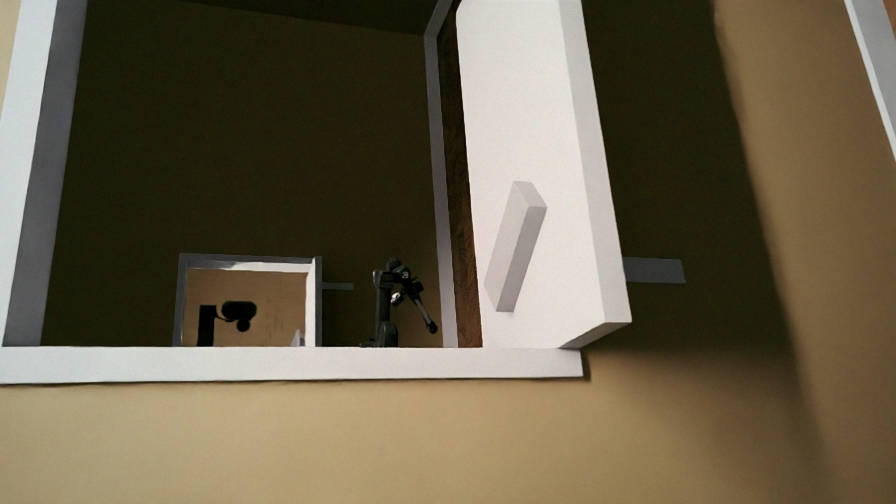

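>>> execute_actions:
  actions:
    - {"r3":{"base":{"translate_m":0.43},"joints":{"wrist_pitch_rad":-0.8,"arm_m":0.22,"head_pan_rad":-1.45,"head_tilt_rad":-0.6}}}
  cameras: []

>>> execute_actions:
  actions:
    - {"r3":{"base":{"rotate_rad":2.0},"joints":{"arm_m":0.3}}}
  cameras: []

>>> execute_actions:
  actions:
    - {"r3":{"joints":{"arm_m":0.47,"lift_m":1.005}}}
  cameras: ["r3_head_camera","r3_wrist_camera"]

Scene clock: 19.67 s.
r1.base_odometry: x=+0.000 y=+0.000 heading=+0.000 (m, m, rad; r1's odometry frame)
r1.turned_by_wheels: +0.000 (rad since the last result)
r1.turned_by_imu: +0.000 (rad since the last result)
r1.base_tilt: forward=+0.4 right=+0.8 (deg)
r1.lidar_m: 1.67 2.13 2.15 0.74 1.23 1.14 1.15 1.02 0.94 0.95 1.18 1.66
r1.head_depth_mm: 1586 1555 1552 1532 1541 1531 1511 / 1625 1648 1633 1623 1608 1604 1594 / 1705 1720 1715 1701 1679 1665 1663 / 1738 1793 1775 1763 1756 1754 1739 / 1743 1880 1867 1852 1842 1806 1820 / 1747 1991 1934 1952 1941 1922 1903 / 1528 2082 1852 - - 2012 1989
r1.base_status: not commanded
r1.joint_positions: lift_m=+0.345 arm_m=-0.002 wrist_yaw_rad=+2.931 wrist_pitch_rad=-0.611 wrist_roll_rad=+0.014 gripper_m=+0.037 head_pan_rad=-0.003 head_tilt_rad=-0.005
r1.joint_status: not commanded
r1.motor_effort: left_wheel=+0(1) right_wheel=+1(0) lift_m=+27(27) arm_m=+0(0) wrist_yaw_rad=+0(0) wrist_pitch_rad=+3(4) wrist_roll_rad=+0(0) gripper_m=+0(0) head_pan_rad=+0(0) head_tilt_rad=+1(1) (%)
r1.hand_pose: x=+0.0198 y=+0.0484 z=+0.3175 quat_wxyz=(+0.284, +0.697, +0.139, +0.644) (m; r1's base frame)
r1.wrist_depth_mm: - - - - - - - / - - 941 895 916 884 862 / 807 794 760 749 712 720 703 / 653 654 656 644 633 619 595 / 571 573 - 566 554 527 516 / 498 - - - 461 474 461 / 452 - - - 432 418 414
r2.base_odometry: x=+0.000 y=+0.000 heading=+0.000 (m, m, rad; r2's odometry frame)
r2.turned_by_wheels: +0.000 (rad since the last result)
r2.turned_by_imu: +0.001 (rad since the last result)
r2.base_tilt: forward=+0.6 right=-0.4 (deg)
r2.lidar_m: 1.43 1.41 1.52 2.24 2.32 1.82 1.46 1.45 1.56 2.34 2.43 1.81
r2.head_depth_mm: 1709 1699 1688 1677 1665 1681 1666 / 1639 1629 1619 1607 1606 1603 1587 / 1567 1575 1565 1558 1554 1533 1536 / 1499 1494 1489 - - 1463 1455 / 1440 1433 1446 - - 1415 1413 / 1390 1379 1388 - - 1364 1356 / 1339 1333 1335 - - 1319 1305
r2.base_status: not commanded
r2.joint_positions: lift_m=+0.586 arm_m=+0.003 wrist_yaw_rad=+2.916 wrist_pitch_rad=-0.569 wrist_roll_rad=-0.014 gripper_m=+0.037 head_pan_rad=-0.014 head_tilt_rad=-0.023
r2.joint_status: not commanded
r2.motor_effort: left_wheel=+0(0) right_wheel=-1(0) lift_m=+19(19) arm_m=+0(0) wrist_yaw_rad=+0(0) wrist_pitch_rad=+4(4) wrist_roll_rad=-1(0) gripper_m=+0(0) head_pan_rad=+0(0) head_tilt_rad=+1(1) (%)
r2.hand_pose: x=+0.0241 y=+0.0498 z=+0.5666 quat_wxyz=(+0.273, +0.692, +0.123, +0.657) (m; r2's base frame)
r2.wrist_depth_mm: - - - - - - - / - - - - - - - / - - - - - - - / - - - - - 981 966 / 903 872 890 864 891 854 855 / 780 766 - 762 - 758 747 / 696 693 - 695 671 667 666
r3.base_odometry: x=+1.353 y=-0.462 heading=-0.329 (m, m, rad; r3's odometry frame)
r3.turned_by_wheels: +0.000 (rad since the last result)
r3.turned_by_imu: +0.003 (rad since the last result)
r3.base_tilt: forward=-1.1 right=-0.6 (deg)
r3.lidar_m: 0.70 0.62 0.62 0.74 1.31 1.89 2.24 1.27 1.91 1.73 2.88 1.17
r3.head_depth_mm: 2357 - - 2275 1824 1506 1281 / 2604 2724 - 2140 1806 1496 1275 / 2878 3092 3253 - 1796 1490 1274 / 3010 3270 3403 2319 1786 1479 1261 / 2833 3101 3031 2337 1769 1482 1260 / 2672 2923 3022 2238 1715 1472 1257 / 2532 2756 2840 2206 1748 1458 1247
r3.base_status: done
r3.joint_positions: lift_m=+1.020 arm_m=+0.220 wrist_yaw_rad=+0.870 wrist_pitch_rad=-0.808 wrist_roll_rad=+0.004 gripper_m=+0.150 head_pan_rad=-1.443 head_tilt_rad=-0.593
r3.joint_status: all done
r3.motor_effort: left_wheel=+0(4) right_wheel=-2(3) lift_m=+38(38) arm_m=+3(3) wrist_yaw_rad=+0(1) wrist_pitch_rad=+4(6) wrist_roll_rad=+1(1) gripper_m=+0(0) head_pan_rad=-2(30) head_tilt_rad=-5(36) (%)
r3.hand_pose: x=+0.1005 y=-0.4677 z=+0.9567 quat_wxyz=(+0.706, +0.526, -0.474, +0.020) (m; r3's base frame)
r3.wrist_depth_mm: 932 - - - - - - / 953 - - - - - - / 948 - - - - - - / - - - - - - - / - - - - - - - / 941 - - - - - - / 966 970 - - - - -
pictures: none
No camera images: the call's "cameras" was empty. Leave "cameras" out to get every camera's image.

Scene clock: 23.77 s.
r1.base_odometry: x=+0.000 y=+0.000 heading=+0.000 (m, m, rad; r1's odometry frame)
r1.turned_by_wheels: +0.000 (rad since the last result)
r1.turned_by_imu: +0.000 (rad since the last result)
r1.base_tilt: forward=+0.5 right=+0.9 (deg)
r1.lidar_m: 1.67 2.12 2.15 0.74 1.24 1.14 1.15 1.02 0.94 0.94 1.18 1.66
r1.head_depth_mm: 1580 1567 1558 1545 1529 1523 1520 / 1642 1631 1622 1627 1612 1594 1597 / 1690 1712 1701 1693 1678 1679 1646 / 1755 1785 1786 1767 1755 1745 1744 / 1736 1880 1870 1863 1839 1825 1819 / 1727 1989 1954 1961 1938 1931 1902 / 1530 2053 1855 - - 2021 2003
r1.base_status: not commanded
r1.joint_positions: lift_m=+0.345 arm_m=-0.002 wrist_yaw_rad=+2.931 wrist_pitch_rad=-0.611 wrist_roll_rad=+0.014 gripper_m=+0.037 head_pan_rad=-0.003 head_tilt_rad=-0.005
r1.joint_status: not commanded
r1.motor_effort: left_wheel=+1(0) right_wheel=+1(0) lift_m=+27(27) arm_m=+0(1) wrist_yaw_rad=+0(0) wrist_pitch_rad=+4(4) wrist_roll_rad=+0(0) gripper_m=+1(0) head_pan_rad=-1(0) head_tilt_rad=+0(0) (%)
r1.hand_pose: x=+0.0198 y=+0.0484 z=+0.3175 quat_wxyz=(+0.284, +0.697, +0.139, +0.644) (m; r1's base frame)
r1.wrist_depth_mm: - - - - - - - / - - 944 875 896 874 866 / 802 764 770 752 730 709 699 / 659 652 640 636 616 609 599 / 576 571 - 562 552 526 522 / 508 - - - 471 470 466 / 453 - - - 426 425 414
r2.base_odometry: x=+0.000 y=+0.000 heading=+0.000 (m, m, rad; r2's odometry frame)
r2.turned_by_wheels: +0.000 (rad since the last result)
r2.turned_by_imu: +0.001 (rad since the last result)
r2.base_tilt: forward=+0.6 right=-0.4 (deg)
r2.lidar_m: 1.43 1.40 1.52 2.23 2.32 1.82 1.46 1.45 1.56 2.34 2.43 1.80
r2.head_depth_mm: 1719 1703 1684 1684 1670 1652 1658 / 1647 1636 1621 1621 1609 1597 1587 / 1565 1566 1549 1559 1556 1530 1527 / 1506 1491 1487 - - 1465 1467 / 1439 1435 1447 - - 1424 1402 / 1397 1380 1388 - - 1364 1351 / 1336 1334 1337 - - 1323 1316
r2.base_status: not commanded
r2.joint_positions: lift_m=+0.586 arm_m=+0.003 wrist_yaw_rad=+2.916 wrist_pitch_rad=-0.569 wrist_roll_rad=-0.014 gripper_m=+0.037 head_pan_rad=-0.014 head_tilt_rad=-0.023
r2.joint_status: not commanded
r2.motor_effort: left_wheel=+0(0) right_wheel=+0(0) lift_m=+19(20) arm_m=+0(0) wrist_yaw_rad=-1(0) wrist_pitch_rad=+4(4) wrist_roll_rad=-1(0) gripper_m=+1(1) head_pan_rad=+0(0) head_tilt_rad=+1(1) (%)
r2.hand_pose: x=+0.0241 y=+0.0498 z=+0.5666 quat_wxyz=(+0.273, +0.692, +0.123, +0.657) (m; r2's base frame)
r2.wrist_depth_mm: - - - - - - - / - - - - - - - / - - - - - - - / - - - - 999 996 983 / 905 874 911 856 882 844 861 / 783 776 - 770 - 750 746 / 690 685 - 696 672 670 669
r3.base_odometry: x=+1.353 y=-0.462 heading=+1.671 (m, m, rad; r3's odometry frame)
r3.turned_by_wheels: +2.000 (rad since the last result)
r3.turned_by_imu: +2.020 (rad since the last result)
r3.base_tilt: forward=-1.2 right=-0.4 (deg)
r3.lidar_m: 1.13 1.89 2.13 1.27 1.91 1.74 2.87 1.35 0.74 0.62 0.62 0.70
r3.head_depth_mm: 3227 - 972 782 676 1034 1213 / 3249 - - 772 650 999 1192 / - 3413 - 717 644 971 1163 / 3234 3308 2984 708 640 945 1132 / 3123 3315 2916 755 617 919 1093 / 3025 3342 3002 766 612 897 1060 / 2916 579 604 670 744 871 1026
r3.base_status: done
r3.joint_positions: lift_m=+1.020 arm_m=+0.300 wrist_yaw_rad=+0.870 wrist_pitch_rad=-0.809 wrist_roll_rad=+0.004 gripper_m=+0.150 head_pan_rad=-1.443 head_tilt_rad=-0.593
r3.joint_status: all done
r3.motor_effort: left_wheel=-1(5) right_wheel=+1(7) lift_m=+36(38) arm_m=+3(3) wrist_yaw_rad=+0(0) wrist_pitch_rad=+4(4) wrist_roll_rad=+1(1) gripper_m=+1(0) head_pan_rad=-2(2) head_tilt_rad=-6(6) (%)
r3.hand_pose: x=+0.1004 y=-0.5477 z=+0.9566 quat_wxyz=(+0.706, +0.526, -0.474, +0.020) (m; r3's base frame)
r3.wrist_depth_mm: 339 245 228 412 - - - / 496 312 255 357 373 374 - / 800 433 307 325 295 327 336 / - 721 289 292 270 286 300 / - 269 262 262 245 242 271 / - 236 240 241 235 - 251 / 951 949 221 223 224 226 231
pictures: none
No camera images: the call's "cameras" was empty. Leave "cameras" out to get every camera's image.

Scene clock: 26.27 s.
r1.base_odometry: x=+0.000 y=+0.000 heading=+0.000 (m, m, rad; r1's odometry frame)
r1.turned_by_wheels: +0.000 (rad since the last result)
r1.turned_by_imu: +0.000 (rad since the last result)
r1.base_tilt: forward=+0.3 right=+0.9 (deg)
r1.lidar_m: 1.67 2.13 2.14 0.74 1.23 1.14 1.15 1.02 0.94 0.95 1.18 1.66
r1.head_depth_mm: 1578 1555 1551 1531 1524 1529 1504 / 1636 1639 1627 1612 1608 1608 1589 / 1689 1704 1696 1719 1675 1671 1664 / 1737 1787 1777 1768 1747 1754 1724 / 1755 1894 1871 1843 1847 1844 1810 / 1749 1966 1944 1951 1925 1907 1905 / 1529 2082 1863 - - 1995 2016
r1.base_status: not commanded
r1.joint_positions: lift_m=+0.345 arm_m=-0.002 wrist_yaw_rad=+2.931 wrist_pitch_rad=-0.611 wrist_roll_rad=+0.014 gripper_m=+0.037 head_pan_rad=-0.003 head_tilt_rad=-0.005
r1.joint_status: not commanded
r1.motor_effort: left_wheel=+1(0) right_wheel=+0(1) lift_m=+27(27) arm_m=+0(0) wrist_yaw_rad=+0(0) wrist_pitch_rad=+4(4) wrist_roll_rad=+0(0) gripper_m=+0(0) head_pan_rad=+0(0) head_tilt_rad=+1(1) (%)
r1.hand_pose: x=+0.0198 y=+0.0484 z=+0.3175 quat_wxyz=(+0.284, +0.697, +0.139, +0.644) (m; r1's base frame)
r1.wrist_depth_mm: - - - - - - - / - - 949 880 893 870 835 / 794 787 765 752 742 708 707 / 672 656 628 621 625 618 609 / 575 564 - 559 552 534 514 / 505 - - - 463 464 459 / 452 - - - 425 415 408
r2.base_odometry: x=+0.000 y=+0.000 heading=+0.000 (m, m, rad; r2's odometry frame)
r2.turned_by_wheels: +0.000 (rad since the last result)
r2.turned_by_imu: +0.001 (rad since the last result)
r2.base_tilt: forward=+0.7 right=-0.5 (deg)
r2.lidar_m: 1.43 1.41 1.52 2.24 2.32 1.82 1.47 1.45 1.56 2.33 2.43 1.81
r2.head_depth_mm: 1711 1709 1705 1697 1687 1664 1677 / 1630 1629 1615 1604 1609 1592 1586 / 1566 1551 1555 1558 1557 1525 1526 / 1511 1494 1492 - - 1462 1464 / 1442 1439 1450 - - 1421 1407 / 1389 1390 1383 - - 1359 1356 / 1337 1334 1343 - - 1323 1304
r2.base_status: not commanded
r2.joint_positions: lift_m=+0.586 arm_m=+0.003 wrist_yaw_rad=+2.916 wrist_pitch_rad=-0.569 wrist_roll_rad=-0.014 gripper_m=+0.037 head_pan_rad=-0.014 head_tilt_rad=-0.023
r2.joint_status: not commanded
r2.motor_effort: left_wheel=+1(0) right_wheel=-1(1) lift_m=+19(19) arm_m=+0(0) wrist_yaw_rad=+0(0) wrist_pitch_rad=+4(4) wrist_roll_rad=+0(0) gripper_m=+0(0) head_pan_rad=+0(1) head_tilt_rad=+1(1) (%)
r2.hand_pose: x=+0.0241 y=+0.0498 z=+0.5666 quat_wxyz=(+0.273, +0.692, +0.123, +0.657) (m; r2's base frame)
r2.wrist_depth_mm: - - - - - - - / - - - - - - - / - - - - - - - / - - - - - 998 994 / 884 878 903 848 887 859 849 / 792 773 - 768 - 762 737 / 691 685 - 688 668 673 664
r3.base_odometry: x=+1.353 y=-0.462 heading=+1.671 (m, m, rad; r3's odometry frame)
r3.turned_by_wheels: +0.000 (rad since the last result)
r3.turned_by_imu: +0.001 (rad since the last result)
r3.base_tilt: forward=-1.3 right=-0.5 (deg)
r3.lidar_m: 1.13 1.89 2.13 1.27 1.91 1.73 2.89 1.34 0.74 0.62 0.62 0.70
r3.head_depth_mm: 3224 3728 3183 780 675 1029 1214 / 3184 - 2997 774 651 1002 1198 / - 3381 952 740 644 975 1167 / 3270 3325 3142 728 640 948 1131 / 3146 3317 2968 756 616 919 1094 / 3017 3303 3013 752 613 894 1063 / 2914 579 605 668 745 872 1026
r3.base_status: not commanded
r3.joint_positions: lift_m=+1.005 arm_m=+0.470 wrist_yaw_rad=+0.870 wrist_pitch_rad=-0.809 wrist_roll_rad=+0.004 gripper_m=+0.150 head_pan_rad=-1.443 head_tilt_rad=-0.593
r3.joint_status: all done
r3.motor_effort: left_wheel=-1(1) right_wheel=+1(0) lift_m=+29(32) arm_m=+2(6) wrist_yaw_rad=+0(2) wrist_pitch_rad=+4(4) wrist_roll_rad=+1(1) gripper_m=+0(0) head_pan_rad=-3(2) head_tilt_rad=-5(5) (%)
r3.hand_pose: x=+0.1003 y=-0.7177 z=+0.9418 quat_wxyz=(+0.706, +0.526, -0.474, +0.020) (m; r3's base frame)
r3.wrist_depth_mm: 187 - - - - - - / 200 252 - 349 - - - / 213 265 299 304 309 - - / 231 263 263 240 277 278 - / 237 245 220 217 250 258 257 / 224 221 196 197 229 - 234 / 202 206 181 182 210 212 215
pictures: r3_head_camera (sideways: a quarter turn clockwise sets it upright), r3_wrist_camera
camera_calibration (this result's frames):
r3_head_camera: T_world_to_cam=[[-0.107248, 0.537171, -0.836628, 1.10784], [0.990797, 0.127635, -0.0450612, 0.0578575], [0.082577, -0.833761, -0.545916, 0.668287], [0, 0, 0, 1]] pos_world=[0.00630332, -0.0452917, 1.29428]
r3_wrist_camera: T_world_to_cam=[[-0.654468, -0.755529, 0.0291095, -0.511654], [-0.639627, 0.532718, -0.554156, 0.997479], [0.403174, -0.381297, -0.831903, 0.633309], [0, 0, 0, 1]] pos_world=[0.0478197, -0.676466, 1.09451]
Images, in order (width x height): r3_head_camera 896x504, r3_wrist_camera 644x364.

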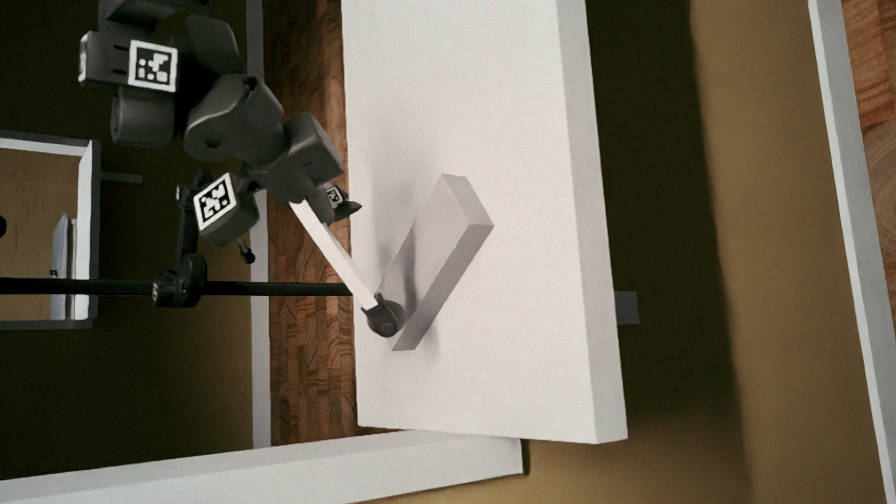

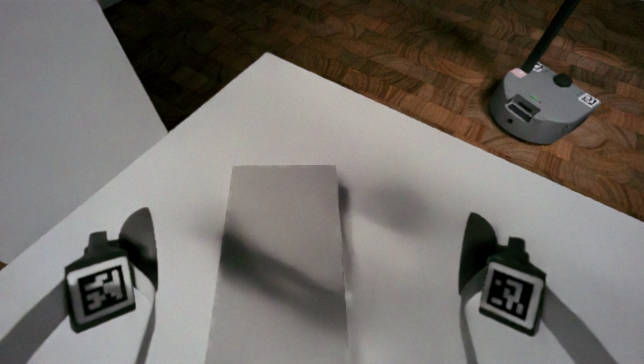

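>>> execute_actions:
  actions:
    - {"r3":{"joints":{"arm_m":0.449,"lift_m":0.953,"gripper_m":0.13}}}
  cameras: ["r3_wrist_camera"]

Scene clock: 29.07 s.
r1.base_odometry: x=+0.000 y=+0.000 heading=+0.000 (m, m, rad; r1's odometry frame)
r1.turned_by_wheels: +0.000 (rad since the last result)
r1.turned_by_imu: +0.000 (rad since the last result)
r1.base_tilt: forward=+0.4 right=+1.0 (deg)
r1.lidar_m: 1.67 2.13 2.14 0.74 1.24 1.14 1.15 1.02 0.94 0.94 1.18 1.66
r1.head_depth_mm: 1581 1567 1546 1541 1518 1520 1517 / 1627 1651 1635 1617 1610 1599 1593 / 1679 1723 1718 1670 1678 1661 1663 / 1729 1786 1778 1763 1762 1754 1735 / 1752 1887 1872 1857 1830 1831 1804 / 1731 1975 1947 1942 1923 1912 1902 / 1544 2086 1861 - - 2016 2002
r1.base_status: not commanded
r1.joint_positions: lift_m=+0.345 arm_m=-0.002 wrist_yaw_rad=+2.931 wrist_pitch_rad=-0.611 wrist_roll_rad=+0.014 gripper_m=+0.037 head_pan_rad=-0.003 head_tilt_rad=-0.005
r1.joint_status: not commanded
r1.motor_effort: left_wheel=+0(0) right_wheel=+0(0) lift_m=+27(27) arm_m=+0(0) wrist_yaw_rad=+0(0) wrist_pitch_rad=+4(4) wrist_roll_rad=+0(0) gripper_m=+0(0) head_pan_rad=+0(0) head_tilt_rad=+1(1) (%)
r1.hand_pose: x=+0.0198 y=+0.0484 z=+0.3175 quat_wxyz=(+0.284, +0.697, +0.139, +0.644) (m; r1's base frame)
r1.wrist_depth_mm: - - - - - - - / 992 - 962 894 866 884 851 / 789 769 762 760 726 721 698 / 667 668 645 636 614 605 601 / 581 557 - 564 551 533 522 / 510 - - - 467 467 467 / 454 - - - 428 422 414
r2.base_odometry: x=+0.000 y=+0.000 heading=+0.000 (m, m, rad; r2's odometry frame)
r2.turned_by_wheels: +0.000 (rad since the last result)
r2.turned_by_imu: +0.001 (rad since the last result)
r2.base_tilt: forward=+0.6 right=-0.5 (deg)
r2.lidar_m: 1.43 1.41 1.52 2.23 2.32 1.82 1.47 1.45 1.56 2.34 2.43 1.81
r2.head_depth_mm: 1713 1699 1702 1694 1684 1670 1651 / 1634 1624 1620 1613 1610 1596 1595 / 1564 1565 1552 1569 1557 1528 1514 / 1508 1495 1492 - - 1454 1461 / 1452 1432 1449 - - 1420 1409 / 1383 1371 1388 - - 1355 1357 / 1337 1334 1350 - - 1319 1302
r2.base_status: not commanded
r2.joint_positions: lift_m=+0.586 arm_m=+0.003 wrist_yaw_rad=+2.916 wrist_pitch_rad=-0.569 wrist_roll_rad=-0.014 gripper_m=+0.037 head_pan_rad=-0.014 head_tilt_rad=-0.023
r2.joint_status: not commanded
r2.motor_effort: left_wheel=+0(0) right_wheel=+1(0) lift_m=+19(19) arm_m=+0(0) wrist_yaw_rad=+0(0) wrist_pitch_rad=+4(4) wrist_roll_rad=-1(0) gripper_m=+1(0) head_pan_rad=+0(0) head_tilt_rad=+2(1) (%)
r2.hand_pose: x=+0.0241 y=+0.0498 z=+0.5666 quat_wxyz=(+0.273, +0.692, +0.123, +0.657) (m; r2's base frame)
r2.wrist_depth_mm: - - - - - - - / - - - - - - - / - - - - - - - / - - - - - 985 990 / 883 876 889 880 893 870 847 / 771 786 - 767 - 754 768 / 688 687 - 695 680 669 665
r3.base_odometry: x=+1.353 y=-0.462 heading=+1.671 (m, m, rad; r3's odometry frame)
r3.turned_by_wheels: +0.000 (rad since the last result)
r3.turned_by_imu: +0.001 (rad since the last result)
r3.base_tilt: forward=-1.1 right=-0.4 (deg)
r3.lidar_m: 1.13 1.88 2.14 1.27 1.91 1.73 2.88 1.34 0.74 0.62 0.62 0.71
r3.head_depth_mm: 3281 3500 2999 780 676 1032 1212 / 3194 3466 965 776 650 1007 1198 / - 3417 - 737 644 972 1172 / 3267 3328 3024 710 639 947 1130 / 3152 3313 2906 730 616 921 1097 / 3029 3327 3035 751 612 894 1061 / 2886 579 603 669 745 870 1026
r3.base_status: not commanded
r3.joint_positions: lift_m=+0.953 arm_m=+0.449 wrist_yaw_rad=+0.870 wrist_pitch_rad=-0.809 wrist_roll_rad=+0.004 gripper_m=+0.130 head_pan_rad=-1.443 head_tilt_rad=-0.593
r3.joint_status: all done
r3.motor_effort: left_wheel=-1(1) right_wheel=+0(0) lift_m=+30(26) arm_m=-3(3) wrist_yaw_rad=+1(1) wrist_pitch_rad=+4(4) wrist_roll_rad=+1(1) gripper_m=-1(76) head_pan_rad=-2(2) head_tilt_rad=-5(5) (%)
r3.hand_pose: x=+0.1003 y=-0.6973 z=+0.8898 quat_wxyz=(+0.706, +0.526, -0.474, +0.020) (m; r3's base frame)
r3.wrist_depth_mm: 182 222 - 304 - - - / 194 237 262 266 271 - - / 208 228 223 193 238 241 245 / 204 207 201 174 213 216 218 / 186 191 163 158 194 197 198 / 174 - 148 144 172 183 181 / - 159 134 133 159 163 167
pictures: r3_wrist_camera
camera_calibration (this result's frames):
r3_wrist_camera: T_world_to_cam=[[-0.654467, -0.75553, 0.0291101, -0.494742], [-0.639645, 0.532733, -0.554121, 0.957773], [0.403147, -0.381274, -0.831927, 0.597858], [0, 0, 0, 1]] pos_world=[0.0478181, -0.656082, 1.0425]
Images, in order (width x height): r3_wrist_camera 644x364.

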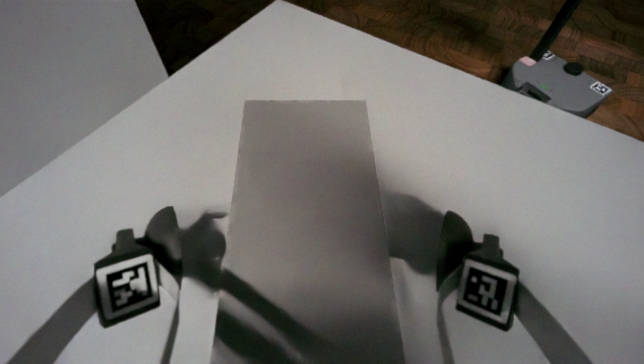

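>>> execute_actions:
  actions:
    - {"r3":{"joints":{"gripper_m":0.04,"lift_m":0.952,"head_pan_rad":0}}}
  cameras: []

>>> execute_actions:
  actions:
    - {"r3":{"joints":{"lift_m":0.985,"head_pan_rad":1.0,"head_tilt_rad":-0.4}}}
  cameras: ["r3_wrist_camera"]

Scene clock: 30.73 s.
r1.base_odometry: x=+0.000 y=+0.000 heading=+0.000 (m, m, rad; r1's odometry frame)
r1.turned_by_wheels: +0.000 (rad since the last result)
r1.turned_by_imu: +0.000 (rad since the last result)
r1.base_tilt: forward=+0.4 right=+0.9 (deg)
r1.lidar_m: 1.67 2.12 2.15 0.74 1.24 1.14 1.15 1.02 0.94 0.95 1.18 1.67
r1.head_depth_mm: 1579 1550 1556 1537 1537 1524 1506 / 1640 1649 1625 1622 1603 1586 1590 / 1705 1717 1704 1680 1686 1664 1654 / 1740 1804 1771 1756 1750 1737 1723 / 1754 1892 1861 1853 1841 1819 1821 / 1747 1975 1940 1960 1930 1922 1908 / 1525 2081 1876 - - 2012 1994
r1.base_status: not commanded
r1.joint_positions: lift_m=+0.345 arm_m=-0.002 wrist_yaw_rad=+2.931 wrist_pitch_rad=-0.611 wrist_roll_rad=+0.014 gripper_m=+0.037 head_pan_rad=-0.003 head_tilt_rad=-0.005
r1.joint_status: not commanded
r1.motor_effort: left_wheel=+0(1) right_wheel=+1(0) lift_m=+27(27) arm_m=+0(1) wrist_yaw_rad=+0(0) wrist_pitch_rad=+4(4) wrist_roll_rad=+0(0) gripper_m=+0(0) head_pan_rad=+0(0) head_tilt_rad=+1(0) (%)
r1.hand_pose: x=+0.0198 y=+0.0484 z=+0.3175 quat_wxyz=(+0.284, +0.697, +0.139, +0.644) (m; r1's base frame)
r1.wrist_depth_mm: - - - - - - - / 985 - 966 885 904 875 837 / 795 776 761 723 727 702 705 / 672 666 645 637 627 611 606 / 578 572 - 548 551 528 520 / 510 - - - 463 472 456 / 455 - - - 430 416 410
r2.base_odometry: x=+0.000 y=+0.000 heading=+0.000 (m, m, rad; r2's odometry frame)
r2.turned_by_wheels: +0.000 (rad since the last result)
r2.turned_by_imu: +0.000 (rad since the last result)
r2.base_tilt: forward=+0.6 right=-0.5 (deg)
r2.lidar_m: 1.43 1.41 1.51 2.24 2.32 1.81 1.47 1.45 1.56 2.34 2.43 1.81
r2.head_depth_mm: 1711 1691 1691 1695 1668 1669 1664 / 1638 1626 1627 1614 1622 1601 1586 / 1575 1563 1561 1565 1548 1522 1519 / 1500 1491 1492 - - 1460 1452 / 1447 1429 1447 - - 1426 1401 / 1393 1383 1390 - - 1362 1364 / 1331 1328 1351 - - 1317 1303
r2.base_status: not commanded
r2.joint_positions: lift_m=+0.586 arm_m=+0.003 wrist_yaw_rad=+2.916 wrist_pitch_rad=-0.569 wrist_roll_rad=-0.014 gripper_m=+0.037 head_pan_rad=-0.014 head_tilt_rad=-0.023
r2.joint_status: not commanded
r2.motor_effort: left_wheel=+0(0) right_wheel=+0(0) lift_m=+18(19) arm_m=+0(0) wrist_yaw_rad=+0(0) wrist_pitch_rad=+4(4) wrist_roll_rad=-1(1) gripper_m=+1(1) head_pan_rad=+0(1) head_tilt_rad=+1(2) (%)
r2.hand_pose: x=+0.0241 y=+0.0498 z=+0.5666 quat_wxyz=(+0.273, +0.692, +0.123, +0.657) (m; r2's base frame)
r2.wrist_depth_mm: - - - - - - - / - - - - - - - / - - - - - - - / - - - - 996 975 983 / 895 877 908 877 881 852 837 / 791 778 - 760 - 754 751 / 690 699 - 694 672 672 669
r3.base_odometry: x=+1.353 y=-0.462 heading=+1.671 (m, m, rad; r3's odometry frame)
r3.turned_by_wheels: +0.000 (rad since the last result)
r3.turned_by_imu: +0.000 (rad since the last result)
r3.base_tilt: forward=-0.9 right=-0.5 (deg)
r3.lidar_m: 1.13 1.89 2.14 1.27 1.90 1.73 2.89 1.34 0.74 0.62 0.62 0.70
r3.head_depth_mm: 912 947 968 1013 1082 1160 1199 / 1074 1126 1179 1242 1307 1368 1280 / 1311 1392 1467 1568 1657 1497 1271 / 1657 1805 1949 2104 1792 1482 1263 / 1632 1783 1987 2143 1775 1480 1265 / 1591 1736 1922 2083 1772 1467 1260 / 1546 1696 1863 2034 1754 1462 1247
r3.base_status: not commanded
r3.joint_positions: lift_m=+0.952 arm_m=+0.449 wrist_yaw_rad=+0.871 wrist_pitch_rad=-0.815 wrist_roll_rad=+0.004 gripper_m=+0.041 head_pan_rad=-0.007 head_tilt_rad=-0.593
r3.joint_status: all done
r3.motor_effort: left_wheel=-1(1) right_wheel=-2(2) lift_m=+31(31) arm_m=-3(3) wrist_yaw_rad=-1(3) wrist_pitch_rad=+6(6) wrist_roll_rad=+1(1) gripper_m=-15(91) head_pan_rad=+3(34) head_tilt_rad=-5(5) (%)
r3.hand_pose: x=+0.0995 y=-0.6963 z=+0.8878 quat_wxyz=(+0.706, +0.528, -0.472, +0.018) (m; r3's base frame)
r3.wrist_depth_mm: 183 219 - 297 - - - / 194 237 255 261 265 - - / 208 226 222 190 234 238 241 / 201 204 197 170 210 213 215 / 184 186 155 154 190 193 195 / 170 173 141 142 144 177 179 / 157 157 132 131 157 164 164
pictures: none
No camera images: the call's "cameras" was empty. Leave "cameras" out to get every camera's image.

Scene clock: 31.83 s.
r1.base_odometry: x=+0.000 y=+0.000 heading=+0.000 (m, m, rad; r1's odometry frame)
r1.turned_by_wheels: +0.000 (rad since the last result)
r1.turned_by_imu: +0.000 (rad since the last result)
r1.base_tilt: forward=+0.4 right=+0.9 (deg)
r1.lidar_m: 1.67 2.12 2.15 0.74 1.24 1.14 1.15 1.02 0.94 0.95 1.18 1.66
r1.head_depth_mm: 1573 1558 1534 1550 1526 1525 1507 / 1649 1628 1631 1622 1618 1602 1585 / 1708 1725 1704 1690 1681 1687 1659 / 1751 1798 1791 1768 1769 1757 1738 / 1751 1892 1850 1855 1841 1807 1816 / 1748 1987 1949 1955 1930 1913 1906 / 1537 2087 1860 - - 2026 1995
r1.base_status: not commanded
r1.joint_positions: lift_m=+0.345 arm_m=-0.002 wrist_yaw_rad=+2.931 wrist_pitch_rad=-0.611 wrist_roll_rad=+0.014 gripper_m=+0.037 head_pan_rad=-0.003 head_tilt_rad=-0.005
r1.joint_status: not commanded
r1.motor_effort: left_wheel=+1(1) right_wheel=+1(1) lift_m=+27(27) arm_m=+0(0) wrist_yaw_rad=+0(1) wrist_pitch_rad=+4(4) wrist_roll_rad=+0(0) gripper_m=+0(0) head_pan_rad=+0(1) head_tilt_rad=+1(1) (%)
r1.hand_pose: x=+0.0198 y=+0.0484 z=+0.3175 quat_wxyz=(+0.284, +0.697, +0.139, +0.644) (m; r1's base frame)
r1.wrist_depth_mm: - - - - - - - / 992 - 926 876 904 876 847 / 798 801 757 754 733 715 704 / 659 655 639 634 617 614 600 / 568 568 - 568 548 528 530 / 508 - - - 462 475 464 / 456 - - - 426 423 418
r2.base_odometry: x=+0.000 y=+0.000 heading=+0.000 (m, m, rad; r2's odometry frame)
r2.turned_by_wheels: +0.000 (rad since the last result)
r2.turned_by_imu: +0.000 (rad since the last result)
r2.base_tilt: forward=+0.6 right=-0.5 (deg)
r2.lidar_m: 1.43 1.41 1.52 2.25 2.32 1.82 1.47 1.45 1.56 2.34 2.43 1.81
r2.head_depth_mm: 1715 1704 1700 1679 1685 1665 1660 / 1633 1628 1624 1608 1601 1592 1583 / 1577 1560 1563 1554 1557 1530 1530 / 1495 1496 1491 - - 1462 1463 / 1451 1428 1441 - - 1419 1415 / 1393 1387 1395 - - 1357 1364 / 1339 1325 1342 - - 1323 1307
r2.base_status: not commanded
r2.joint_positions: lift_m=+0.586 arm_m=+0.003 wrist_yaw_rad=+2.916 wrist_pitch_rad=-0.569 wrist_roll_rad=-0.014 gripper_m=+0.037 head_pan_rad=-0.014 head_tilt_rad=-0.023
r2.joint_status: not commanded
r2.motor_effort: left_wheel=+0(0) right_wheel=+0(0) lift_m=+19(19) arm_m=+0(1) wrist_yaw_rad=+0(0) wrist_pitch_rad=+4(4) wrist_roll_rad=+0(0) gripper_m=+0(0) head_pan_rad=+0(0) head_tilt_rad=+0(1) (%)
r2.hand_pose: x=+0.0241 y=+0.0498 z=+0.5666 quat_wxyz=(+0.273, +0.692, +0.123, +0.657) (m; r2's base frame)
r2.wrist_depth_mm: - - - - - - - / - - - - - - - / - - - - - - - / - - - - 998 972 986 / 888 882 896 854 893 862 840 / 772 778 - 754 - 756 747 / 700 684 - 689 670 675 663
r3.base_odometry: x=+1.353 y=-0.462 heading=+1.671 (m, m, rad; r3's odometry frame)
r3.turned_by_wheels: +0.000 (rad since the last result)
r3.turned_by_imu: +0.000 (rad since the last result)
r3.base_tilt: forward=-1.1 right=-0.6 (deg)
r3.lidar_m: 1.13 1.88 2.14 1.27 1.90 1.73 2.88 1.34 0.74 0.62 0.62 0.70
r3.head_depth_mm: 1707 1792 1887 1972 2058 1779 1457 / 1816 1902 2014 2139 2205 1767 1448 / 1926 2034 2165 2314 2268 1755 1432 / 2078 2204 2345 2504 2251 1745 1432 / 2229 2388 2547 2731 2220 1735 1424 / 2355 2520 2705 2815 2204 1725 1417 / 2208 2360 2498 2611 2197 1716 1410
r3.base_status: not commanded
r3.joint_positions: lift_m=+0.985 arm_m=+0.449 wrist_yaw_rad=+0.871 wrist_pitch_rad=-0.825 wrist_roll_rad=+0.004 gripper_m=+0.041 head_pan_rad=+0.993 head_tilt_rad=-0.409
r3.joint_status: all done
r3.motor_effort: left_wheel=-1(1) right_wheel=+0(2) lift_m=+41(38) arm_m=-3(3) wrist_yaw_rad=-1(2) wrist_pitch_rad=+11(11) wrist_roll_rad=+1(1) gripper_m=-14(15) head_pan_rad=+3(37) head_tilt_rad=+5(28) (%)
r3.hand_pose: x=+0.0979 y=-0.6949 z=+0.9188 quat_wxyz=(+0.706, +0.530, -0.469, +0.015) (m; r3's base frame)
r3.wrist_depth_mm: 182 221 - - - - - / 195 240 300 300 314 - - / 210 254 267 269 272 276 - / 226 238 235 192 245 248 251 / 216 218 168 163 224 226 230 / 199 203 143 142 143 208 209 / 184 184 128 126 184 192 193
pictures: r3_wrist_camera
camera_calibration (this result's frames):
r3_wrist_camera: T_world_to_cam=[[-0.653051, -0.756746, 0.0293166, -0.496569], [-0.647302, 0.537672, -0.540286, 0.962504], [0.393097, -0.371811, -0.840971, 0.639732], [0, 0, 0, 1]] pos_world=[0.0472695, -0.655429, 1.07258]
Images, in order (width x height): r3_wrist_camera 644x364.

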